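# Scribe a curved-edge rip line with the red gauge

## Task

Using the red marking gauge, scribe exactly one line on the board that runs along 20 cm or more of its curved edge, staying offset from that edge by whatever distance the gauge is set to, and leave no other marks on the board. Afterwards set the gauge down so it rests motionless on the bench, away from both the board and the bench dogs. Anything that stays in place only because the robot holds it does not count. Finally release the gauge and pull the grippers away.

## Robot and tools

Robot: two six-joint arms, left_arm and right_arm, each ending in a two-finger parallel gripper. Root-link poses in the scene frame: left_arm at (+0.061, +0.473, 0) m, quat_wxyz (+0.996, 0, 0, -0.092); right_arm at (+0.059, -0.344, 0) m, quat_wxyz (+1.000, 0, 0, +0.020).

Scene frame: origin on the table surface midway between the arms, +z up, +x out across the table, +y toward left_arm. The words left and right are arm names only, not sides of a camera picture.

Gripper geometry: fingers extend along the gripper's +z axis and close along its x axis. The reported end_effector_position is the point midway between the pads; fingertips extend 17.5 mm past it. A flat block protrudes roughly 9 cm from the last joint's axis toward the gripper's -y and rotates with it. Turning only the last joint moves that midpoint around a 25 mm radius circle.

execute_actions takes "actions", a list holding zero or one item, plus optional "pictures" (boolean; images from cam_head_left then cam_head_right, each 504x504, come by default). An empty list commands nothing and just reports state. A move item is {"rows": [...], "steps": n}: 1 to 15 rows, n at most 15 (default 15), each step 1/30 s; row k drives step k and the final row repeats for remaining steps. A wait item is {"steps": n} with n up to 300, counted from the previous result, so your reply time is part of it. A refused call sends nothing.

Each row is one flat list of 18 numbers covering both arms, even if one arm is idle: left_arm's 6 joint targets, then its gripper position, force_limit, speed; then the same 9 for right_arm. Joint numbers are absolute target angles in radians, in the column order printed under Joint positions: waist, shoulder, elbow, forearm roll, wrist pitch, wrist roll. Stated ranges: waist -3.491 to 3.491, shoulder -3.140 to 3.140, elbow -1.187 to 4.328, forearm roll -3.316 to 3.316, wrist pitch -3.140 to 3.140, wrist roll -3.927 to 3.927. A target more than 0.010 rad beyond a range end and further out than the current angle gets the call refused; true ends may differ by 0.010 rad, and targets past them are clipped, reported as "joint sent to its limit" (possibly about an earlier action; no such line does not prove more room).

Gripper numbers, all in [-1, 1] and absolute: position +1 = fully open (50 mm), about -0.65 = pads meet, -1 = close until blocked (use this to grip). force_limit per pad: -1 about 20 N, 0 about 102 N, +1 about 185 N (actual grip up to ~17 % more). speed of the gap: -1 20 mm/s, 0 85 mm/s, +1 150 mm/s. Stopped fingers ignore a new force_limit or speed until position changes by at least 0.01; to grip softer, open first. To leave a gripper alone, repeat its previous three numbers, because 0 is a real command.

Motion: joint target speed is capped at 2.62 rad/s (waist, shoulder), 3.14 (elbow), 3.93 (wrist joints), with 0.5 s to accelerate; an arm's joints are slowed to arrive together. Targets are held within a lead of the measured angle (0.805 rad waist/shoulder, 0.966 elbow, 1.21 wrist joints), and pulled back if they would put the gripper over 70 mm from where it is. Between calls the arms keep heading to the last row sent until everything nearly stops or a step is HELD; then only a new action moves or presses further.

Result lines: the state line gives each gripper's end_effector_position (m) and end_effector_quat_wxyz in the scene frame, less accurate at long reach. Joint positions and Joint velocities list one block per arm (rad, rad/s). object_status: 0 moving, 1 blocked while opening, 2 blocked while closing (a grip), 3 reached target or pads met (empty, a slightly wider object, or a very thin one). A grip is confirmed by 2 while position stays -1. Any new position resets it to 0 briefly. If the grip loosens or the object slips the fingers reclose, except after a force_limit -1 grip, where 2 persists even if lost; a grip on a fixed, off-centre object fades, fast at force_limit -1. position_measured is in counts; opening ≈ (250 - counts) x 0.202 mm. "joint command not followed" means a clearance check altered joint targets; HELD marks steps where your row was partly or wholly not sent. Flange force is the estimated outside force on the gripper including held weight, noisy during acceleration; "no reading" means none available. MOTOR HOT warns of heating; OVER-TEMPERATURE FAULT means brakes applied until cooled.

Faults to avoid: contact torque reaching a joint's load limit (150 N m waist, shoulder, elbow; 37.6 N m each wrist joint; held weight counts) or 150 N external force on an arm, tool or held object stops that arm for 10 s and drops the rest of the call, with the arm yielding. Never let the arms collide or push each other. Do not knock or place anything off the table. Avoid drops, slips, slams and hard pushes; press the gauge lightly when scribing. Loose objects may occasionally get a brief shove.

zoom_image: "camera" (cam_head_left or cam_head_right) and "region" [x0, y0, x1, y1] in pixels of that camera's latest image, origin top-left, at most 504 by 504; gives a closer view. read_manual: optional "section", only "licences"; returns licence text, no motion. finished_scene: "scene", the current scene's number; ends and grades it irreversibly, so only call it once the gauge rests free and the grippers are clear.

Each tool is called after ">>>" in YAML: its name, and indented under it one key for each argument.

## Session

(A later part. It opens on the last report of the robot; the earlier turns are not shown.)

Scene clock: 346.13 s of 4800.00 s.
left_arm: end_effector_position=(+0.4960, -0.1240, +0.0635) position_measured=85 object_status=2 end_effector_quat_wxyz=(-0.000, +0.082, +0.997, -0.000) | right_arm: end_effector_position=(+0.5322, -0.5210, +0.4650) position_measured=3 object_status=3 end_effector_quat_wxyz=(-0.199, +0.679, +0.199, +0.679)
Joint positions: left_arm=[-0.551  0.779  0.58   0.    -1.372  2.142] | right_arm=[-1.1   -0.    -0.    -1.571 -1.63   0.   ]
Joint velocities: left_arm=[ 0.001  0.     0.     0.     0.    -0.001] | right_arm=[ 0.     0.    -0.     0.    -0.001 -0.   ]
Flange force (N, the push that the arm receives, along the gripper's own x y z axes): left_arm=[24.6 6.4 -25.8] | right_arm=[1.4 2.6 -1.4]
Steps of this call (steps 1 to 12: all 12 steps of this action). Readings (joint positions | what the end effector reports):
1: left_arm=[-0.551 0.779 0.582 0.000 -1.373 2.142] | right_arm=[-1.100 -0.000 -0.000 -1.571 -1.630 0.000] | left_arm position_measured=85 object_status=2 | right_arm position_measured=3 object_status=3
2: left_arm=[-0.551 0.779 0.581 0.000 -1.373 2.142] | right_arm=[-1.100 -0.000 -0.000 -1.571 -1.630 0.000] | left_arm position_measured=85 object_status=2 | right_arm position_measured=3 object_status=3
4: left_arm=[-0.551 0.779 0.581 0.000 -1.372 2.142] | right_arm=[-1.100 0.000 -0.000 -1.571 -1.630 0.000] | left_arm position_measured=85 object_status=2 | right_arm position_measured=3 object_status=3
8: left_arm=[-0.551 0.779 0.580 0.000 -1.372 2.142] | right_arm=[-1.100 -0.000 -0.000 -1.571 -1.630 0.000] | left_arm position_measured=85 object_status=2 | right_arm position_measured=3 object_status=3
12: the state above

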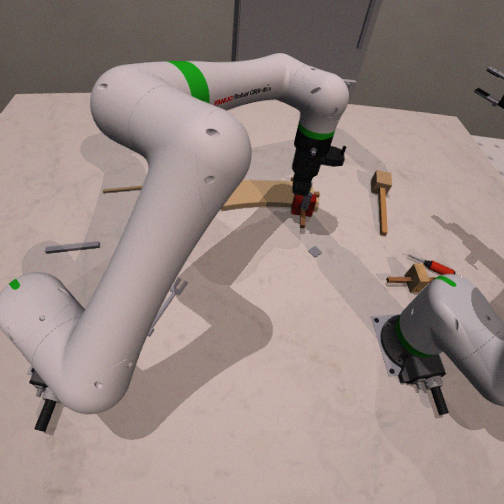

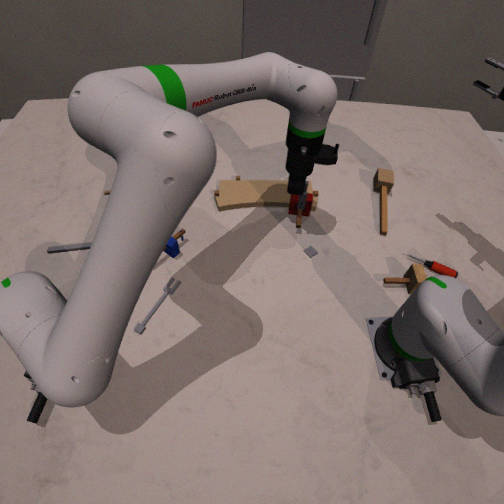

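>>> execute_actions:
  actions:
    - {"rows":[[-0.5358,0.7518,0.5352,0,-1.3542,2.1507,-1,-0.3,-0.5,-1.1,0,0,-1.5708,-1.63,0,1,-0.4,0]],"steps":12}
  pictures: false

>>> execute_actions:
  actions:
    - {"rows":[[-0.5204,0.7249,0.4906,0,-1.3365,2.1594,-1,-0.3,-0.5,-1.1,0,0,-1.5708,-1.63,0,1,-0.4,0]],"steps":12}
  pictures: false

Scene clock: 377.10 s of 4800.00 s.
left_arm: end_effector_position=(+0.4980, -0.1109, +0.0639) position_measured=85 object_status=2 end_effector_quat_wxyz=(-0.000, +0.070, +0.998, +0.000) | right_arm: end_effector_position=(+0.5322, -0.5210, +0.4650) position_measured=3 object_status=3 end_effector_quat_wxyz=(-0.199, +0.679, +0.199, +0.679)
Joint positions: left_arm=[-0.536  0.752  0.535  0.    -1.354  2.151] | right_arm=[-1.1   -0.    -0.    -1.571 -1.63   0.   ]
Joint velocities: left_arm=[ 0.002 -0.003 -0.002 -0.     0.001  0.001] | right_arm=[-0.     0.     0.    -0.    -0.    -0.001]
Flange force (N, the push that the arm receives, along the gripper's own x y z axes): left_arm=[22.3 -5.4 -5.5] | right_arm=[1.8 2.7 -2.0]
Steps of this call (steps 1 to 15: the robot went on to your last target; steps 16 to 90: nothing new was sent; then 27.57 s passed at rest; steps 91 to 102: all 12 steps of this action). Readings (joint positions | what the end effector reports):
91: left_arm=[-0.551 0.779 0.579 -0.000 -1.371 2.142] | right_arm=[-1.100 -0.000 -0.000 -1.571 -1.630 0.000] | left_arm position_measured=85 object_status=2 | right_arm position_measured=3 object_status=3
92: left_arm=[-0.549 0.776 0.574 0.000 -1.369 2.142] | right_arm=[-1.100 -0.000 -0.000 -1.571 -1.630 -0.000] | left_arm position_measured=85 object_status=2 | right_arm position_measured=3 object_status=3
94: left_arm=[-0.541 0.762 0.551 -0.000 -1.360 2.147] | right_arm=[-1.100 0.000 -0.000 -1.571 -1.630 0.000] | left_arm position_measured=85 object_status=2 | right_arm position_measured=3 object_status=3
98: left_arm=[-0.536 0.753 0.536 -0.000 -1.355 2.150] | right_arm=[-1.100 -0.000 -0.000 -1.571 -1.630 0.000] | left_arm position_measured=85 object_status=2 | right_arm position_measured=3 object_status=3
102: the state above

Scene clock: 377.50 s of 4800.00 s.
left_arm: end_effector_position=(+0.4997, -0.0977, +0.0641) position_measured=85 object_status=2 end_effector_quat_wxyz=(-0.000, +0.058, +0.998, +0.000) | right_arm: end_effector_position=(+0.5322, -0.5210, +0.4650) position_measured=3 object_status=3 end_effector_quat_wxyz=(-0.199, +0.679, +0.199, +0.679)
Joint positions: left_arm=[-0.52   0.725  0.491  0.    -1.337  2.159] | right_arm=[-1.1   -0.    -0.    -1.571 -1.63   0.   ]
Joint velocities: left_arm=[ 0.002 -0.002 -0.003  0.     0.001  0.001] | right_arm=[-0.     0.    -0.001  0.     0.    -0.001]
Flange force (N, the push that the arm receives, along the gripper's own x y z axes): left_arm=[20.4 -6.1 -3.3] | right_arm=[1.8 2.8 -1.4]
Steps of this call (steps 1 to 12: all 12 steps of this action). Readings (joint positions | what the end effector reports):
1: left_arm=[-0.536 0.752 0.535 0.000 -1.354 2.151] | right_arm=[-1.100 -0.000 -0.000 -1.571 -1.630 0.000] | left_arm position_measured=85 object_status=2 | right_arm position_measured=3 object_status=3
2: left_arm=[-0.534 0.748 0.529 -0.000 -1.352 2.152] | right_arm=[-1.100 -0.000 -0.000 -1.571 -1.630 0.000] | left_arm position_measured=85 object_status=2 | right_arm position_measured=3 object_status=3
4: left_arm=[-0.526 0.735 0.507 -0.000 -1.343 2.156] | right_arm=[-1.100 -0.000 -0.000 -1.571 -1.630 0.000] | left_arm position_measured=85 object_status=2 | right_arm position_measured=3 object_status=3
8: left_arm=[-0.521 0.726 0.492 0.000 -1.337 2.159] | right_arm=[-1.100 -0.000 -0.000 -1.571 -1.630 0.000] | left_arm position_measured=85 object_status=2 | right_arm position_measured=3 object_status=3
12: the state above

>>> execute_actions:
  actions:
    - {"rows":[[-0.505,0.6988,0.4465,0,-1.3185,2.168,-1,-0.3,-0.5,-1.1,0,0,-1.5708,-1.63,0,1,-0.4,0]],"steps":12}
  pictures: false

>>> execute_actions:
  actions:
    - {"rows":[[-0.4894,0.6731,0.4044,0,-1.3021,2.1766,-1,-0.3,-0.5,-1.1,0,0,-1.5708,-1.63,0,1,-0.4,0]],"steps":12}

>>> zoom_image:
  camera: "cam_head_right"
  region: [250,165,335,240]

Scene clock: 386.90 s of 4800.00 s.
left_arm: end_effector_position=(+0.5009, -0.0846, +0.0636) position_measured=85 object_status=2 end_effector_quat_wxyz=(+0.000, +0.046, +0.999, -0.000) | right_arm: end_effector_position=(+0.5322, -0.5210, +0.4650) position_measured=3 object_status=3 end_effector_quat_wxyz=(-0.199, +0.679, +0.199, +0.679)
Joint positions: left_arm=[-0.505  0.699  0.447  0.    -1.319  2.168] | right_arm=[-1.1   -0.    -0.    -1.571 -1.63   0.   ]
Joint velocities: left_arm=[ 0.002 -0.001 -0.003 -0.     0.001  0.002] | right_arm=[-0.    -0.     0.001 -0.     0.001 -0.   ]
Flange force (N, the push that the arm receives, along the gripper's own x y z axes): left_arm=[22.8 -10.7 -12.2] | right_arm=[1.9 1.3 -1.4]
Steps of this call (steps 1 to 15: the robot went on to your last target; steps 16 to 90: nothing new was sent; then 6.00 s passed at rest; steps 91 to 102: all 12 steps of this action). Readings (joint positions | what the end effector reports):
91: left_arm=[-0.520 0.724 0.490 0.000 -1.336 2.160] | right_arm=[-1.100 -0.000 -0.000 -1.571 -1.630 0.000] | left_arm position_measured=85 object_status=2 | right_arm position_measured=3 object_status=3
92: left_arm=[-0.518 0.721 0.484 0.000 -1.334 2.161] | right_arm=[-1.100 -0.000 -0.000 -1.571 -1.630 0.000] | left_arm position_measured=85 object_status=2 | right_arm position_measured=3 object_status=3
94: left_arm=[-0.510 0.708 0.462 0.000 -1.325 2.165] | right_arm=[-1.100 -0.000 -0.000 -1.571 -1.630 0.000] | left_arm position_measured=85 object_status=2 | right_arm position_measured=3 object_status=3
98: left_arm=[-0.505 0.699 0.448 0.000 -1.319 2.168] | right_arm=[-1.100 -0.000 -0.000 -1.571 -1.630 0.000] | left_arm position_measured=85 object_status=2 | right_arm position_measured=3 object_status=3
102: the state above

Scene clock: 387.30 s of 4800.00 s.
left_arm: end_effector_position=(+0.5020, -0.0715, +0.0634) position_measured=85 object_status=2 end_effector_quat_wxyz=(+0.000, +0.034, +0.999, -0.000) | right_arm: end_effector_position=(+0.5322, -0.5210, +0.4650) position_measured=3 object_status=3 end_effector_quat_wxyz=(-0.199, +0.679, +0.199, +0.679)
Joint positions: left_arm=[-0.489  0.673  0.405  0.    -1.302  2.177] | right_arm=[-1.1   -0.    -0.    -1.571 -1.63   0.   ]
Joint velocities: left_arm=[-0.    -0.002 -0.003 -0.     0.001  0.001] | right_arm=[-0.     0.    -0.     0.    -0.    -0.001]
Flange force (N, the push that the arm receives, along the gripper's own x y z axes): left_arm=[26.0 -12.3 -14.7] | right_arm=[2.0 3.8 -1.9]
Steps of this call (steps 1 to 12: all 12 steps of this action). Readings (joint positions | what the end effector reports):
1: left_arm=[-0.505 0.698 0.446 -0.000 -1.318 2.168] | right_arm=[-1.100 -0.000 0.000 -1.571 -1.630 0.000] | left_arm position_measured=85 object_status=2 | right_arm position_measured=3 object_status=3
2: left_arm=[-0.503 0.695 0.440 0.000 -1.316 2.169] | right_arm=[-1.100 -0.000 -0.000 -1.571 -1.630 0.000] | left_arm position_measured=85 object_status=2 | right_arm position_measured=3 object_status=3
4: left_arm=[-0.495 0.682 0.419 0.000 -1.308 2.174] | right_arm=[-1.100 -0.000 0.000 -1.571 -1.630 0.000] | left_arm position_measured=85 object_status=2 | right_arm position_measured=3 object_status=3
8: left_arm=[-0.490 0.674 0.406 0.000 -1.303 2.176] | right_arm=[-1.100 -0.000 -0.000 -1.571 -1.630 0.000] | left_arm position_measured=85 object_status=2 | right_arm position_measured=3 object_status=3
12: the state above

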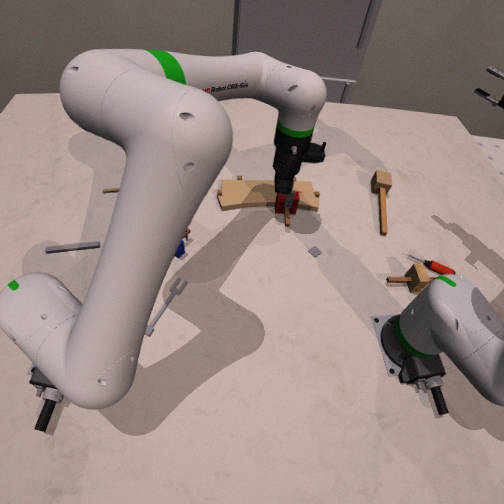

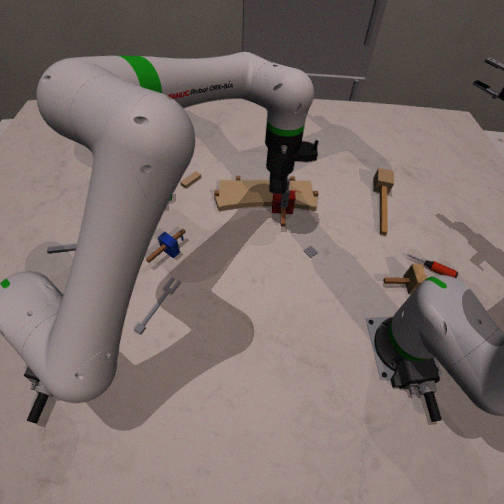

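Region (250, 165, 335, 240) of cam_head_right's 504x504 image, scaled by 5.929, with more detail than that image has; it fills the top 445 rows of this view, and the rest is white.

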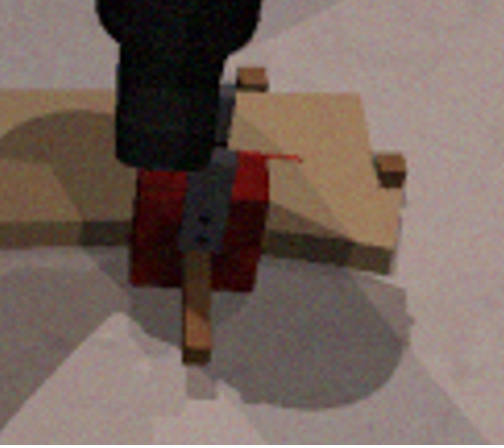

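>>> execute_actions:
  actions:
    - {"rows":[[-0.4738,0.6475,0.3631,0,-1.2864,2.185,-1,-0.3,-0.5,-1.1,0,0,-1.5708,-1.63,0,1,-0.4,0]],"steps":12}
  pictures: false

>>> execute_actions:
  actions:
    - {"rows":[[-0.4581,0.6221,0.3226,0,-1.2713,2.1935,-1,-0.3,-0.5,-1.1,0,0,-1.5708,-1.63,0,1,-0.4,0]],"steps":12}
  pictures: false

>>> execute_actions:
  actions:
    - {"rows":[[-0.4423,0.597,0.2829,0,-1.2567,2.2019,-1,-0.3,-0.5,-1.1,0,0,-1.5708,-1.63,0,1,-0.4,0]],"steps":12}
  pictures: false

>>> execute_actions:
  actions:
    - {"rows":[[-0.4263,0.572,0.244,0,-1.2428,2.2101,-1,-0.3,-0.5,-1.1,0,0,-1.5708,-1.63,0,1,-0.4,0]],"steps":12}
  pictures: false

Scene clock: 403.83 s of 4800.00 s.
left_arm: end_effector_position=(+0.5026, -0.0583, +0.0634) position_measured=85 object_status=2 end_effector_quat_wxyz=(+0.000, +0.022, +1.000, -0.000) | right_arm: end_effector_position=(+0.5322, -0.5210, +0.4650) position_measured=3 object_status=3 end_effector_quat_wxyz=(-0.199, +0.679, +0.199, +0.679)
Joint positions: left_arm=[-0.474  0.648  0.363  0.    -1.286  2.185] | right_arm=[-1.1    0.    -0.    -1.571 -1.63   0.   ]
Joint velocities: left_arm=[-0.    -0.003 -0.003  0.     0.001  0.001] | right_arm=[-0. -0.  0.  0.  0.  0.]
Flange force (N, the push that the arm receives, along the gripper's own x y z axes): left_arm=[29.1 -9.5 -13.3] | right_arm=[2.3 2.4 -1.8]
Steps of this call (steps 1 to 15: the robot went on to your last target; steps 16 to 90: nothing new was sent; then 13.13 s passed at rest; steps 91 to 102: all 12 steps of this action). Readings (joint positions | what the end effector reports):
91: left_arm=[-0.489 0.673 0.404 0.000 -1.302 2.177] | right_arm=[-1.100 -0.000 -0.000 -1.571 -1.630 0.000] | left_arm position_measured=85 object_status=2 | right_arm position_measured=3 object_status=3
92: left_arm=[-0.487 0.669 0.398 0.000 -1.300 2.178] | right_arm=[-1.100 -0.000 -0.000 -1.571 -1.630 0.000] | left_arm position_measured=85 object_status=2 | right_arm position_measured=3 object_status=3
94: left_arm=[-0.479 0.656 0.377 0.000 -1.292 2.182] | right_arm=[-1.100 -0.000 -0.000 -1.571 -1.630 0.000] | left_arm position_measured=85 object_status=2 | right_arm position_measured=3 object_status=3
98: left_arm=[-0.474 0.648 0.364 0.000 -1.287 2.185] | right_arm=[-1.100 -0.000 -0.000 -1.571 -1.630 -0.000] | left_arm position_measured=85 object_status=2 | right_arm position_measured=3 object_status=3
102: the state above

Scene clock: 404.23 s of 4800.00 s.
left_arm: end_effector_position=(+0.5029, -0.0452, +0.0633) position_measured=85 object_status=2 end_effector_quat_wxyz=(+0.000, +0.010, +1.000, -0.000) | right_arm: end_effector_position=(+0.5322, -0.5210, +0.4650) position_measured=3 object_status=3 end_effector_quat_wxyz=(-0.199, +0.679, +0.199, +0.679)
Joint positions: left_arm=[-0.458  0.622  0.323  0.    -1.271  2.193] | right_arm=[-1.1   -0.    -0.    -1.571 -1.63   0.   ]
Joint velocities: left_arm=[ 0.001 -0.003 -0.003  0.     0.001  0.001] | right_arm=[-0.     0.     0.    -0.    -0.     0.001]
Flange force (N, the push that the arm receives, along the gripper's own x y z axes): left_arm=[20.7 -14.0 -14.4] | right_arm=[2.2 2.1 -1.6]
Steps of this call (steps 1 to 12: all 12 steps of this action). Readings (joint positions | what the end effector reports):
1: left_arm=[-0.474 0.647 0.362 0.000 -1.286 2.185] | right_arm=[-1.100 -0.000 -0.000 -1.571 -1.630 0.000] | left_arm position_measured=85 object_status=2 | right_arm position_measured=3 object_status=3
2: left_arm=[-0.471 0.644 0.357 0.000 -1.284 2.186] | right_arm=[-1.100 -0.000 -0.000 -1.571 -1.630 0.000] | left_arm position_measured=85 object_status=2 | right_arm position_measured=3 object_status=3
4: left_arm=[-0.463 0.631 0.336 -0.000 -1.277 2.191] | right_arm=[-1.100 -0.000 -0.000 -1.571 -1.630 0.000] | left_arm position_measured=85 object_status=2 | right_arm position_measured=3 object_status=3
8: left_arm=[-0.459 0.623 0.324 0.000 -1.272 2.193] | right_arm=[-1.100 -0.000 -0.000 -1.571 -1.630 0.000] | left_arm position_measured=85 object_status=2 | right_arm position_measured=3 object_status=3
12: the state above

Scene clock: 404.63 s of 4800.00 s.
left_arm: end_effector_position=(+0.5029, -0.0321, +0.0632) position_measured=85 object_status=2 end_effector_quat_wxyz=(+0.000, -0.002, +1.000, -0.000) | right_arm: end_effector_position=(+0.5322, -0.5210, +0.4650) position_measured=3 object_status=3 end_effector_quat_wxyz=(-0.199, +0.679, +0.199, +0.679)
Joint positions: left_arm=[-0.442  0.597  0.283  0.    -1.257  2.202] | right_arm=[-1.1   -0.    -0.    -1.571 -1.63   0.   ]
Joint velocities: left_arm=[ 0.001 -0.001 -0.003 -0.001  0.001 -0.   ] | right_arm=[-0.    -0.    -0.    -0.001  0.001  0.001]
Flange force (N, the push that the arm receives, along the gripper's own x y z axes): left_arm=[18.1 -17.6 -13.9] | right_arm=[2.1 2.7 -1.9]
Steps of this call (steps 1 to 12: all 12 steps of this action). Readings (joint positions | what the end effector reports):
1: left_arm=[-0.458 0.622 0.322 0.000 -1.271 2.194] | right_arm=[-1.100 -0.000 -0.000 -1.571 -1.630 0.000] | left_arm position_measured=85 object_status=2 | right_arm position_measured=3 object_status=3
2: left_arm=[-0.456 0.618 0.316 0.000 -1.269 2.195] | right_arm=[-1.100 -0.000 -0.000 -1.571 -1.630 0.000] | left_arm position_measured=85 object_status=2 | right_arm position_measured=3 object_status=3
4: left_arm=[-0.447 0.605 0.296 -0.000 -1.262 2.199] | right_arm=[-1.100 -0.000 -0.000 -1.571 -1.630 0.000] | left_arm position_measured=85 object_status=2 | right_arm position_measured=3 object_status=3
8: left_arm=[-0.443 0.598 0.284 0.000 -1.257 2.202] | right_arm=[-1.100 -0.000 -0.000 -1.571 -1.630 0.000] | left_arm position_measured=85 object_status=2 | right_arm position_measured=3 object_status=3
12: the state above

Scene clock: 405.03 s of 4800.00 s.
left_arm: end_effector_position=(+0.5026, -0.0190, +0.0632) position_measured=85 object_status=2 end_effector_quat_wxyz=(+0.000, -0.014, +1.000, -0.000) | right_arm: end_effector_position=(+0.5322, -0.5210, +0.4650) position_measured=3 object_status=3 end_effector_quat_wxyz=(-0.199, +0.679, +0.199, +0.679)
Joint positions: left_arm=[-0.426  0.572  0.244  0.    -1.243  2.21 ] | right_arm=[-1.1   -0.     0.    -1.571 -1.63   0.   ]
Joint velocities: left_arm=[-0.001 -0.001 -0.002 -0.     0.001  0.002] | right_arm=[ 0.     0.    -0.001 -0.    -0.001 -0.   ]
Flange force (N, the push that the arm receives, along the gripper's own x y z axes): left_arm=[20.9 -13.6 -14.7] | right_arm=[2.0 2.7 -1.4]
Steps of this call (steps 1 to 12: all 12 steps of this action). Readings (joint positions | what the end effector reports):
1: left_arm=[-0.442 0.597 0.282 0.000 -1.256 2.202] | right_arm=[-1.100 -0.000 -0.000 -1.571 -1.630 0.000] | left_arm position_measured=85 object_status=2 | right_arm position_measured=3 object_status=3
2: left_arm=[-0.440 0.593 0.277 0.000 -1.254 2.203] | right_arm=[-1.100 -0.000 -0.000 -1.571 -1.630 0.000] | left_arm position_measured=85 object_status=2 | right_arm position_measured=3 object_status=3
4: left_arm=[-0.431 0.580 0.257 0.000 -1.247 2.207] | right_arm=[-1.100 -0.000 -0.000 -1.571 -1.630 0.000] | left_arm position_measured=85 object_status=2 | right_arm position_measured=3 object_status=3
8: left_arm=[-0.427 0.573 0.245 0.000 -1.243 2.210] | right_arm=[-1.100 -0.000 -0.000 -1.571 -1.630 -0.000] | left_arm position_measured=85 object_status=2 | right_arm position_measured=3 object_status=3
12: the state above

>>> execute_actions:
  actions:
    - {"rows":[[-0.41,0.5473,0.2059,0,-1.2294,2.2179,-1,-0.3,-0.5,-1.1,0,0,-1.5708,-1.63,0,1,-0.4,0]],"steps":12}
  pictures: false

>>> execute_actions:
  actions:
    - {"rows":[[-0.3935,0.5226,0.1683,0,-1.2165,2.2256,-1,-0.3,-0.5,-1.1,0,0,-1.5708,-1.63,0,1,-0.4,0]],"steps":12}
  pictures: false

>>> execute_actions:
  actions:
    - {"rows":[[-0.3768,0.4979,0.1312,0,-1.2041,2.233,-1,-0.3,-0.5,-1.1,0,0,-1.5708,-1.63,0,1,-0.4,0]],"steps":12}
  pictures: false

>>> execute_actions:
  actions:
    - {"rows":[[-0.3598,0.4732,0.0947,0,-1.1923,2.2402,-1,-0.3,-0.5,-1.1,0,0,-1.5708,-1.63,0,1,-0.4,0]],"steps":12}
  pictures: false

Scene clock: 419.07 s of 4800.00 s.
left_arm: end_effector_position=(+0.5021, -0.0058, +0.0632) position_measured=85 object_status=2 end_effector_quat_wxyz=(+0.000, -0.026, +1.000, -0.000) | right_arm: end_effector_position=(+0.5322, -0.5210, +0.4650) position_measured=3 object_status=3 end_effector_quat_wxyz=(-0.199, +0.679, +0.199, +0.679)
Joint positions: left_arm=[-0.41   0.547  0.206  0.    -1.229  2.218] | right_arm=[-1.1   -0.    -0.    -1.571 -1.63   0.   ]
Joint velocities: left_arm=[ 0.001 -0.001 -0.002 -0.     0.001  0.   ] | right_arm=[ 0.    -0.    -0.     0.001  0.    -0.   ]
Flange force (N, the push that the arm receives, along the gripper's own x y z axes): left_arm=[21.9 -13.8 -12.3] | right_arm=[1.8 4.0 -2.1]
Steps of this call (steps 1 to 15: the robot went on to your last target; steps 16 to 90: nothing new was sent; then 10.63 s passed at rest; steps 91 to 102: all 12 steps of this action). Readings (joint positions | what the end effector reports):
91: left_arm=[-0.426 0.572 0.243 0.000 -1.243 2.210] | right_arm=[-1.100 -0.000 -0.000 -1.571 -1.630 0.000] | left_arm position_measured=85 object_status=2 | right_arm position_measured=3 object_status=3
92: left_arm=[-0.424 0.568 0.238 0.000 -1.240 2.211] | right_arm=[-1.100 -0.000 -0.000 -1.571 -1.630 0.000] | left_arm position_measured=85 object_status=2 | right_arm position_measured=3 object_status=3
94: left_arm=[-0.415 0.555 0.218 0.000 -1.234 2.215] | right_arm=[-1.100 -0.000 -0.000 -1.571 -1.630 0.000] | left_arm position_measured=85 object_status=2 | right_arm position_measured=3 object_status=3
98: left_arm=[-0.411 0.548 0.207 0.000 -1.230 2.218] | right_arm=[-1.100 -0.000 -0.000 -1.571 -1.630 0.000] | left_arm position_measured=85 object_status=2 | right_arm position_measured=3 object_status=3
102: the state above

Scene clock: 419.47 s of 4800.00 s.
left_arm: end_effector_position=(+0.5012, +0.0073, +0.0631) position_measured=85 object_status=2 end_effector_quat_wxyz=(+0.000, -0.038, +0.999, -0.000) | right_arm: end_effector_position=(+0.5322, -0.5210, +0.4650) position_measured=3 object_status=3 end_effector_quat_wxyz=(-0.199, +0.679, +0.199, +0.679)
Joint positions: left_arm=[-0.394  0.523  0.168 -0.    -1.217  2.226] | right_arm=[-1.1   -0.    -0.    -1.571 -1.63  -0.   ]
Joint velocities: left_arm=[ 0.002 -0.001 -0.002  0.     0.001 -0.001] | right_arm=[-0.    -0.    -0.    -0.    -0.002 -0.001]
Flange force (N, the push that the arm receives, along the gripper's own x y z axes): left_arm=[27.1 -12.6 -13.7] | right_arm=[2.2 3.1 -1.6]
Steps of this call (steps 1 to 12: all 12 steps of this action). Readings (joint positions | what the end effector reports):
1: left_arm=[-0.410 0.547 0.205 0.000 -1.229 2.218] | right_arm=[-1.100 -0.000 -0.000 -1.571 -1.630 0.000] | left_arm position_measured=85 object_status=2 | right_arm position_measured=3 object_status=3
2: left_arm=[-0.407 0.543 0.200 0.000 -1.227 2.219] | right_arm=[-1.100 -0.000 -0.000 -1.571 -1.630 0.000] | left_arm position_measured=85 object_status=2 | right_arm position_measured=3 object_status=3
4: left_arm=[-0.399 0.531 0.180 0.000 -1.221 2.223] | right_arm=[-1.100 -0.000 -0.000 -1.571 -1.630 0.000] | left_arm position_measured=85 object_status=2 | right_arm position_measured=3 object_status=3
8: left_arm=[-0.394 0.523 0.169 0.000 -1.217 2.225] | right_arm=[-1.100 -0.000 0.000 -1.571 -1.630 0.000] | left_arm position_measured=85 object_status=2 | right_arm position_measured=3 object_status=3
12: the state above

Scene clock: 419.87 s of 4800.00 s.
left_arm: end_effector_position=(+0.5001, +0.0204, +0.0631) position_measured=85 object_status=2 end_effector_quat_wxyz=(+0.000, -0.051, +0.999, -0.000) | right_arm: end_effector_position=(+0.5322, -0.5210, +0.4650) position_measured=3 object_status=3 end_effector_quat_wxyz=(-0.199, +0.679, +0.199, +0.679)
Joint positions: left_arm=[-0.377  0.498  0.131  0.    -1.204  2.233] | right_arm=[-1.1   -0.    -0.    -1.571 -1.63   0.   ]
Joint velocities: left_arm=[ 0.003 -0.001 -0.003  0.     0.001  0.   ] | right_arm=[ 0.     0.     0.001 -0.     0.002  0.001]
Flange force (N, the push that the arm receives, along the gripper's own x y z axes): left_arm=[23.4 -15.4 -16.1] | right_arm=[1.6 2.3 -1.2]
Steps of this call (steps 1 to 12: all 12 steps of this action). Readings (joint positions | what the end effector reports):
1: left_arm=[-0.393 0.522 0.168 -0.000 -1.216 2.226] | right_arm=[-1.100 -0.000 -0.000 -1.571 -1.630 0.000] | left_arm position_measured=85 object_status=2 | right_arm position_measured=3 object_status=3
2: left_arm=[-0.391 0.518 0.162 0.000 -1.214 2.227] | right_arm=[-1.100 -0.000 -0.000 -1.571 -1.630 0.000] | left_arm position_measured=85 object_status=2 | right_arm position_measured=3 object_status=3
4: left_arm=[-0.382 0.506 0.143 0.000 -1.208 2.231] | right_arm=[-1.100 -0.000 -0.000 -1.571 -1.630 0.000] | left_arm position_measured=85 object_status=2 | right_arm position_measured=3 object_status=3
8: left_arm=[-0.377 0.499 0.132 -0.000 -1.204 2.233] | right_arm=[-1.100 -0.000 -0.000 -1.571 -1.630 0.000] | left_arm position_measured=85 object_status=2 | right_arm position_measured=3 object_status=3
12: the state above

Scene clock: 420.27 s of 4800.00 s.
left_arm: end_effector_position=(+0.4986, +0.0336, +0.0631) position_measured=85 object_status=2 end_effector_quat_wxyz=(+0.000, -0.063, +0.998, -0.000) | right_arm: end_effector_position=(+0.5322, -0.5210, +0.4650) position_measured=3 object_status=3 end_effector_quat_wxyz=(-0.199, +0.679, +0.199, +0.679)
Joint positions: left_arm=[-0.36   0.473  0.095  0.    -1.192  2.24 ] | right_arm=[-1.1   -0.    -0.    -1.571 -1.63   0.   ]
Joint velocities: left_arm=[ 0.001 -0.001 -0.002  0.     0.001  0.001] | right_arm=[ 0.  0.  0. -0. -0.  0.]
Flange force (N, the push that the arm receives, along the gripper's own x y z axes): left_arm=[30.2 -14.9 -14.9] | right_arm=[2.0 2.9 -1.8]
Steps of this call (steps 1 to 12: all 12 steps of this action). Readings (joint positions | what the end effector reports):
1: left_arm=[-0.377 0.497 0.131 0.000 -1.204 2.233] | right_arm=[-1.100 -0.000 -0.000 -1.571 -1.630 0.000] | left_arm position_measured=85 object_status=2 | right_arm position_measured=3 object_status=3
2: left_arm=[-0.374 0.494 0.125 0.000 -1.202 2.234] | right_arm=[-1.100 -0.000 -0.000 -1.571 -1.630 0.000] | left_arm position_measured=85 object_status=2 | right_arm position_measured=3 object_status=3
4: left_arm=[-0.365 0.481 0.106 0.000 -1.196 2.238] | right_arm=[-1.100 -0.000 -0.000 -1.571 -1.630 0.000] | left_arm position_measured=85 object_status=2 | right_arm position_measured=3 object_status=3
8: left_arm=[-0.360 0.474 0.096 0.000 -1.193 2.240] | right_arm=[-1.100 -0.000 -0.000 -1.571 -1.630 0.000] | left_arm position_measured=85 object_status=2 | right_arm position_measured=3 object_status=3
12: the state above

>>> execute_actions:
  actions:
    - {"rows":[[-0.3426,0.4482,0.0583,0,-1.1809,2.247,-1,-0.3,-0.5,-1.1,0,0,-1.5708,-1.63,0,1,-0.4,0]],"steps":12}
  pictures: false

>>> execute_actions:
  actions:
    - {"rows":[[-0.3252,0.4231,0.0223,0,-1.17,2.2537,-1,-0.3,-0.5,-1.1,0,0,-1.5708,-1.63,0,1,-0.4,0]],"steps":12}
  pictures: false

>>> execute_actions:
  actions:
    - {"rows":[[-0.3074,0.3979,-0.0135,0,-1.1594,2.26,-1,-0.3,-0.5,-1.1,0,0,-1.5708,-1.63,0,1,-0.4,0]],"steps":12}
  pictures: false

>>> execute_actions:
  actions:
    - {"rows":[[-0.2893,0.3725,-0.0489,0,-1.1494,2.2661,-1,-0.3,-0.5,-1.1,0,0,-1.5708,-1.63,0,1,-0.4,0]],"steps":12}

>>> zoom_image:
  camera: "cam_head_right"
  region: [195,165,335,240]

Scene clock: 437.97 s of 4800.00 s.
left_arm: end_effector_position=(+0.4968, +0.0467, +0.0631) position_measured=85 object_status=2 end_effector_quat_wxyz=(+0.000, -0.075, +0.997, -0.000) | right_arm: end_effector_position=(+0.5322, -0.5210, +0.4650) position_measured=3 object_status=3 end_effector_quat_wxyz=(-0.199, +0.679, +0.199, +0.679)
Joint positions: left_arm=[-0.343  0.448  0.058  0.    -1.181  2.247] | right_arm=[-1.1   -0.    -0.    -1.571 -1.63   0.   ]
Joint velocities: left_arm=[ 0.001 -0.002 -0.003 -0.     0.     0.001] | right_arm=[-0.     0.    -0.     0.001 -0.001  0.001]
Flange force (N, the push that the arm receives, along the gripper's own x y z axes): left_arm=[26.1 -16.3 -11.3] | right_arm=[1.5 1.3 -1.4]
Steps of this call (steps 1 to 15: the robot went on to your last target; steps 16 to 90: nothing new was sent; then 14.30 s passed at rest; steps 91 to 102: all 12 steps of this action). Readings (joint positions | what the end effector reports):
91: left_arm=[-0.359 0.473 0.094 0.000 -1.192 2.240] | right_arm=[-1.100 -0.000 -0.000 -1.571 -1.630 0.000] | left_arm position_measured=85 object_status=2 | right_arm position_measured=3 object_status=3
92: left_arm=[-0.357 0.469 0.088 0.000 -1.190 2.241] | right_arm=[-1.100 -0.000 -0.000 -1.571 -1.630 0.000] | left_arm position_measured=85 object_status=2 | right_arm position_measured=3 object_status=3
94: left_arm=[-0.348 0.456 0.070 0.000 -1.185 2.245] | right_arm=[-1.100 -0.000 -0.000 -1.571 -1.630 0.000] | left_arm position_measured=85 object_status=2 | right_arm position_measured=3 object_status=3
98: left_arm=[-0.343 0.449 0.059 0.000 -1.181 2.247] | right_arm=[-1.100 -0.000 -0.000 -1.571 -1.630 0.000] | left_arm position_measured=85 object_status=2 | right_arm position_measured=3 object_status=3
102: the state above

Scene clock: 438.37 s of 4800.00 s.
left_arm: end_effector_position=(+0.4946, +0.0599, +0.0631) position_measured=85 object_status=2 end_effector_quat_wxyz=(+0.000, -0.087, +0.996, -0.000) | right_arm: end_effector_position=(+0.5322, -0.5210, +0.4650) position_measured=3 object_status=3 end_effector_quat_wxyz=(-0.199, +0.679, +0.199, +0.679)
Joint positions: left_arm=[-0.325  0.423  0.022  0.    -1.17   2.254] | right_arm=[-1.1   -0.    -0.    -1.571 -1.63   0.   ]
Joint velocities: left_arm=[ 0.002 -0.001 -0.003  0.001  0.001  0.001] | right_arm=[ 0.     0.    -0.     0.    -0.001 -0.001]
Flange force (N, the push that the arm receives, along the gripper's own x y z axes): left_arm=[23.5 -13.5 -13.3] | right_arm=[1.6 2.1 -2.2]
Steps of this call (steps 1 to 12: all 12 steps of this action). Readings (joint positions | what the end effector reports):
1: left_arm=[-0.342 0.448 0.058 0.000 -1.181 2.247] | right_arm=[-1.100 -0.000 -0.000 -1.571 -1.630 0.000] | left_arm position_measured=85 object_status=2 | right_arm position_measured=3 object_status=3
2: left_arm=[-0.340 0.444 0.052 0.000 -1.179 2.248] | right_arm=[-1.100 -0.000 -0.000 -1.571 -1.630 0.000] | left_arm position_measured=85 object_status=2 | right_arm position_measured=3 object_status=3
4: left_arm=[-0.331 0.431 0.034 0.000 -1.174 2.252] | right_arm=[-1.100 -0.000 -0.000 -1.571 -1.630 0.000] | left_arm position_measured=85 object_status=2 | right_arm position_measured=3 object_status=3
8: left_arm=[-0.326 0.424 0.023 0.000 -1.170 2.253] | right_arm=[-1.100 -0.000 -0.000 -1.571 -1.630 0.000] | left_arm position_measured=85 object_status=2 | right_arm position_measured=3 object_status=3
12: the state above

Scene clock: 438.77 s of 4800.00 s.
left_arm: end_effector_position=(+0.4921, +0.0730, +0.0630) position_measured=85 object_status=2 end_effector_quat_wxyz=(+0.000, -0.099, +0.995, -0.000) | right_arm: end_effector_position=(+0.5322, -0.5210, +0.4650) position_measured=3 object_status=3 end_effector_quat_wxyz=(-0.199, +0.679, +0.199, +0.679)
Joint positions: left_arm=[-0.307  0.398 -0.013  0.    -1.159  2.26 ] | right_arm=[-1.1   -0.    -0.    -1.571 -1.63   0.   ]
Joint velocities: left_arm=[ 0.    -0.002 -0.002 -0.001  0.    -0.   ] | right_arm=[-0.    -0.     0.     0.001 -0.001 -0.001]
Flange force (N, the push that the arm receives, along the gripper's own x y z axes): left_arm=[22.8 -8.6 -12.0] | right_arm=[2.0 2.5 -1.7]
Steps of this call (steps 1 to 12: all 12 steps of this action). Readings (joint positions | what the end effector reports):
1: left_arm=[-0.325 0.423 0.022 -0.000 -1.170 2.254] | right_arm=[-1.100 -0.000 -0.000 -1.571 -1.630 0.000] | left_arm position_measured=85 object_status=2 | right_arm position_measured=3 object_status=3
2: left_arm=[-0.322 0.419 0.016 0.000 -1.168 2.255] | right_arm=[-1.100 -0.000 -0.000 -1.571 -1.630 0.000] | left_arm position_measured=85 object_status=2 | right_arm position_measured=3 object_status=3
4: left_arm=[-0.313 0.406 -0.002 0.000 -1.163 2.258] | right_arm=[-1.100 -0.000 -0.000 -1.571 -1.630 0.000] | left_arm position_measured=85 object_status=2 | right_arm position_measured=3 object_status=3
8: left_arm=[-0.308 0.399 -0.012 0.000 -1.160 2.260] | right_arm=[-1.100 -0.000 -0.000 -1.571 -1.630 0.000] | left_arm position_measured=85 object_status=2 | right_arm position_measured=3 object_status=3
12: the state above

Scene clock: 439.17 s of 4800.00 s.
left_arm: end_effector_position=(+0.4893, +0.0861, +0.0630) position_measured=85 object_status=2 end_effector_quat_wxyz=(+0.000, -0.111, +0.994, -0.000) | right_arm: end_effector_position=(+0.5322, -0.5210, +0.4650) position_measured=3 object_status=3 end_effector_quat_wxyz=(-0.199, +0.679, +0.199, +0.679)
Joint positions: left_arm=[-0.289  0.373 -0.049  0.    -1.149  2.266] | right_arm=[-1.1   -0.    -0.    -1.571 -1.63   0.   ]
Joint velocities: left_arm=[ 0.    -0.    -0.003 -0.001  0.    -0.002] | right_arm=[ 0.     0.     0.     0.     0.    -0.001]
Flange force (N, the push that the arm receives, along the gripper's own x y z axes): left_arm=[19.5 -10.9 -9.1] | right_arm=[2.1 1.5 -0.9]
Steps of this call (steps 1 to 12: all 12 steps of this action). Readings (joint positions | what the end effector reports):
1: left_arm=[-0.307 0.397 -0.014 0.000 -1.159 2.260] | right_arm=[-1.100 -0.000 -0.000 -1.571 -1.630 0.000] | left_arm position_measured=85 object_status=2 | right_arm position_measured=3 object_status=3
2: left_arm=[-0.304 0.393 -0.020 0.000 -1.157 2.261] | right_arm=[-1.100 -0.000 -0.000 -1.571 -1.630 0.000] | left_arm position_measured=85 object_status=2 | right_arm position_measured=3 object_status=3
4: left_arm=[-0.295 0.380 -0.038 -0.000 -1.153 2.264] | right_arm=[-1.100 -0.000 -0.000 -1.571 -1.630 0.000] | left_arm position_measured=85 object_status=2 | right_arm position_measured=3 object_status=3
8: left_arm=[-0.290 0.373 -0.048 -0.000 -1.150 2.266] | right_arm=[-1.100 -0.000 -0.000 -1.571 -1.630 0.000] | left_arm position_measured=85 object_status=2 | right_arm position_measured=3 object_status=3
12: the state above

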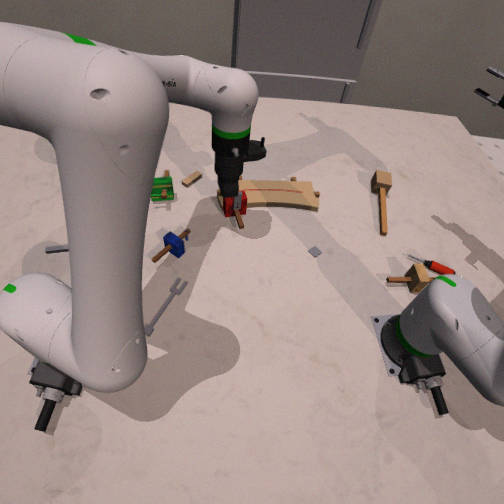

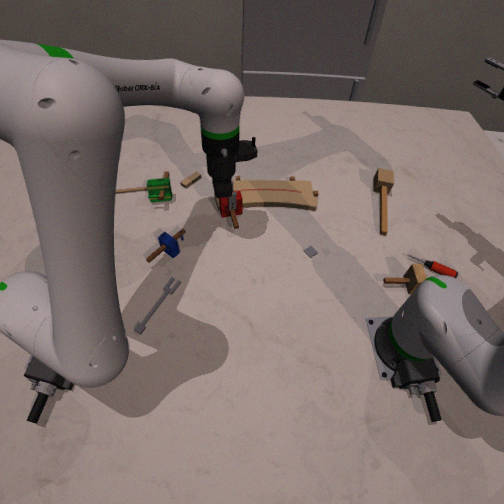

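Region (195, 165, 335, 240) of cam_head_right's 504x504 image, scaled by 3.600, with more detail than that image has; it fills the top 270 rows of this view, and the rest is white.

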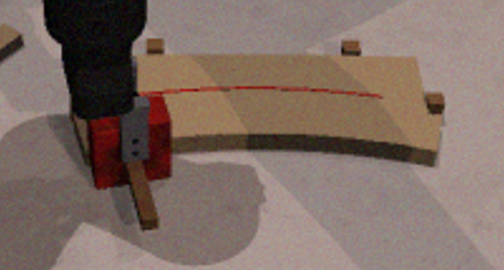

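>>> execute_actions:
  actions:
    - {"rows":[[-0.2893,0.3345,0.001,0,-1.2373,2.2661,-1,-0.3,-0.5,-1.1,0,0,-1.5708,-1.63,0,1,-0.4,0]],"steps":12}
  pictures: false

>>> execute_actions:
  actions:
    - {"rows":[[-0.4197,0.008,-0.4284,0,-1.1344,2.2296,-1,-0.3,-0.5,-1.1,0,0,-1.5708,-1.63,0,1,-0.4,0]]}
  pictures: false

>>> execute_actions:
  actions:
    - {"steps":15}
  pictures: false

>>> execute_actions:
  actions:
    - {"rows":[[-0.4197,0.0405,-0.4637,0,-1.0666,2.2296,-1,-0.3,-0.5,-1.1,0,0,-1.5708,-1.63,0,1,-0.4,0]]}

Scene clock: 449.63 s of 4800.00 s.
left_arm: end_effector_position=(+0.4887, +0.0866, +0.1033) position_measured=85 object_status=2 end_effector_quat_wxyz=(-0.000, -0.111, +0.994, +0.000) | right_arm: end_effector_position=(+0.5322, -0.5210, +0.4650) position_measured=3 object_status=3 end_effector_quat_wxyz=(-0.199, +0.679, +0.199, +0.679)
Joint positions: left_arm=[-0.289  0.335  0.001 -0.    -1.237  2.266] | right_arm=[-1.1   -0.    -0.    -1.571 -1.63   0.   ]
Joint velocities: left_arm=[-0.001 -0.002  0.002 -0.    -0.005 -0.002] | right_arm=[ 0.     0.     0.    -0.001  0.     0.   ]
Flange force (N, the push that the arm receives, along the gripper's own x y z axes): left_arm=[3.0 6.2 3.0] | right_arm=[2.1 1.4 -2.0]
Steps of this call (steps 1 to 15: the robot went on to your last target; steps 16 to 90: nothing new was sent; then 7.07 s passed at rest; steps 91 to 102: all 12 steps of this action). Readings (joint positions | what the end effector reports):
91: left_arm=[-0.289 0.372 -0.049 -0.000 -1.150 2.266] | right_arm=[-1.100 -0.000 -0.000 -1.571 -1.630 0.000] | left_arm position_measured=85 object_status=2 | right_arm position_measured=3 object_status=3
92: left_arm=[-0.289 0.370 -0.045 -0.001 -1.157 2.266] | right_arm=[-1.100 -0.000 -0.000 -1.571 -1.630 0.000] | left_arm position_measured=85 object_status=2 | right_arm position_measured=3 object_status=3
94: left_arm=[-0.289 0.354 -0.024 -0.001 -1.194 2.266] | right_arm=[-1.100 -0.000 -0.000 -1.571 -1.630 0.000] | left_arm position_measured=85 object_status=2 | right_arm position_measured=3 object_status=3
98: left_arm=[-0.289 0.335 -0.001 -0.000 -1.234 2.266] | right_arm=[-1.100 -0.000 -0.000 -1.571 -1.630 0.000] | left_arm position_measured=85 object_status=2 | right_arm position_measured=3 object_status=3
102: the state above

Scene clock: 450.13 s of 4800.00 s.
left_arm: end_effector_position=(+0.3380, +0.1105, +0.0906) position_measured=85 object_status=2 end_effector_quat_wxyz=(+0.000, -0.040, +0.999, -0.000) | right_arm: end_effector_position=(+0.5322, -0.5210, +0.4650) position_measured=3 object_status=3 end_effector_quat_wxyz=(-0.199, +0.679, +0.199, +0.679)
Joint positions: left_arm=[-0.4    0.057 -0.364  0.    -1.149  2.235] | right_arm=[-1.1   -0.    -0.    -1.571 -1.63   0.   ]
Joint velocities: left_arm=[-0.22  -0.548 -0.72   0.     0.167 -0.06 ] | right_arm=[ 0.    -0.     0.    -0.     0.001  0.001]
Flange force (N, the push that the arm receives, along the gripper's own x y z axes): left_arm=[14.1 12.9 0.9] | right_arm=[1.9 2.6 -1.4]
Steps of this call (steps 1 to 15: all 15 steps of this action). Readings (joint positions | what the end effector reports):
1: left_arm=[-0.289 0.334 0.000 -0.000 -1.237 2.266] | right_arm=[-1.100 -0.000 -0.000 -1.571 -1.630 0.000] | left_arm position_measured=85 object_status=2 | right_arm position_measured=3 object_status=3
2: left_arm=[-0.291 0.330 -0.005 -0.000 -1.235 2.266] | right_arm=[-1.100 -0.000 -0.000 -1.571 -1.630 0.000] | left_arm position_measured=85 object_status=2 | right_arm position_measured=3 object_status=3
4: left_arm=[-0.301 0.306 -0.037 0.000 -1.226 2.263] | right_arm=[-1.100 -0.000 -0.000 -1.571 -1.630 0.000] | left_arm position_measured=85 object_status=2 | right_arm position_measured=3 object_status=3
8: left_arm=[-0.338 0.212 -0.159 0.000 -1.197 2.253] | right_arm=[-1.100 -0.000 -0.000 -1.571 -1.630 0.000] | left_arm position_measured=85 object_status=2 | right_arm position_measured=3 object_status=3
15: the state above

Scene clock: 450.63 s of 4800.00 s.
left_arm: end_effector_position=(+0.3120, +0.1181, +0.0852) position_measured=85 object_status=2 end_effector_quat_wxyz=(-0.000, -0.027, +1.000, -0.000) | right_arm: end_effector_position=(+0.5322, -0.5210, +0.4650) position_measured=3 object_status=3 end_effector_quat_wxyz=(-0.199, +0.679, +0.199, +0.679)
Joint positions: left_arm=[-0.42   0.008 -0.428  0.    -1.134  2.23 ] | right_arm=[-1.1   -0.    -0.    -1.571 -1.63   0.   ]
Joint velocities: left_arm=[-0.    -0.     0.    -0.    -0.     0.001] | right_arm=[ 0.  0. -0.  0.  0.  0.]
Flange force (N, the push that the arm receives, along the gripper's own x y z axes): left_arm=[2.8 2.8 1.9] | right_arm=[1.0 0.7 -2.2]
Steps of this call (steps 1 to 15: the robot went on to your last target). Readings (joint positions | what the end effector reports):
1: left_arm=[-0.407 0.040 -0.387 0.000 -1.144 2.233] | right_arm=[-1.100 -0.000 0.000 -1.571 -1.630 0.000] | left_arm position_measured=85 object_status=2 | right_arm position_measured=3 object_status=3
2: left_arm=[-0.412 0.026 -0.404 0.000 -1.140 2.232] | right_arm=[-1.100 -0.000 -0.000 -1.571 -1.630 0.000] | left_arm position_measured=85 object_status=2 | right_arm position_measured=3 object_status=3
4: left_arm=[-0.418 0.012 -0.424 0.000 -1.136 2.230] | right_arm=[-1.100 -0.000 -0.000 -1.571 -1.630 0.000] | left_arm position_measured=85 object_status=2 | right_arm position_measured=3 object_status=3
8: left_arm=[-0.419 0.008 -0.428 0.000 -1.134 2.230] | right_arm=[-1.100 -0.000 -0.000 -1.571 -1.630 0.000] | left_arm position_measured=85 object_status=2 | right_arm position_measured=3 object_status=3
15: the state above

Scene clock: 451.13 s of 4800.00 s.
left_arm: end_effector_position=(+0.3121, +0.1180, +0.0590) position_measured=85 object_status=2 end_effector_quat_wxyz=(+0.000, -0.027, +1.000, -0.000) | right_arm: end_effector_position=(+0.5322, -0.5210, +0.4650) position_measured=3 object_status=3 end_effector_quat_wxyz=(-0.199, +0.679, +0.199, +0.679)
Joint positions: left_arm=[-0.42   0.04  -0.464  0.    -1.067  2.23 ] | right_arm=[-1.1   -0.    -0.    -1.571 -1.63   0.   ]
Joint velocities: left_arm=[-0.002 -0.     0.001  0.001  0.001 -0.002] | right_arm=[-0.     0.    -0.001  0.     0.     0.001]
Flange force (N, the push that the arm receives, along the gripper's own x y z axes): left_arm=[1.4 -1.2 3.7] | right_arm=[2.5 1.1 -1.7]
Steps of this call (steps 1 to 15: all 15 steps of this action). Readings (joint positions | what the end effector reports):
1: left_arm=[-0.420 0.008 -0.429 0.000 -1.133 2.230] | right_arm=[-1.100 -0.000 -0.000 -1.571 -1.630 0.000] | left_arm position_measured=85 object_status=2 | right_arm position_measured=3 object_status=3
2: left_arm=[-0.420 0.011 -0.432 0.000 -1.126 2.230] | right_arm=[-1.100 -0.000 -0.000 -1.571 -1.630 0.000] | left_arm position_measured=85 object_status=2 | right_arm position_measured=3 object_status=3
4: left_arm=[-0.420 0.027 -0.449 0.000 -1.094 2.230] | right_arm=[-1.100 -0.000 -0.000 -1.571 -1.630 0.000] | left_arm position_measured=85 object_status=2 | right_arm position_measured=3 object_status=3
8: left_arm=[-0.420 0.040 -0.463 0.000 -1.069 2.230] | right_arm=[-1.100 -0.000 -0.000 -1.571 -1.630 0.000] | left_arm position_measured=85 object_status=2 | right_arm position_measured=3 object_status=3
15: the state above

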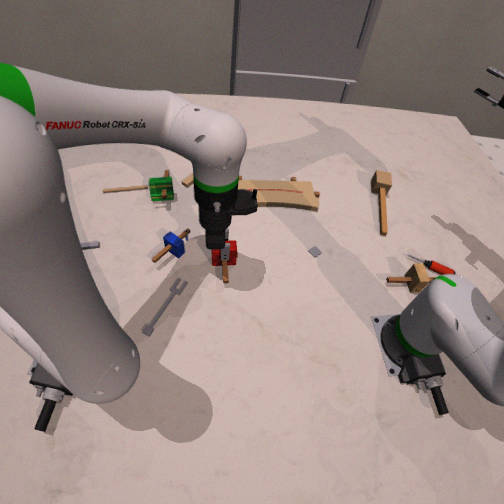

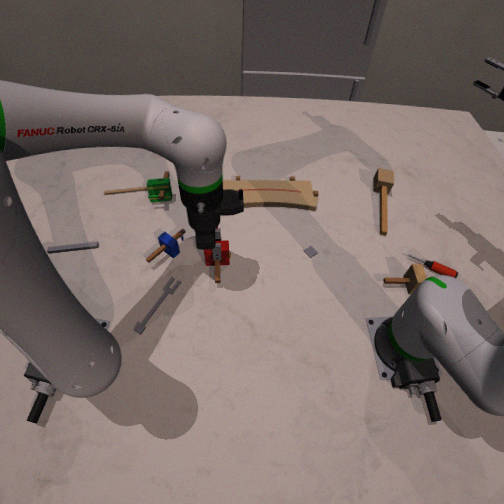

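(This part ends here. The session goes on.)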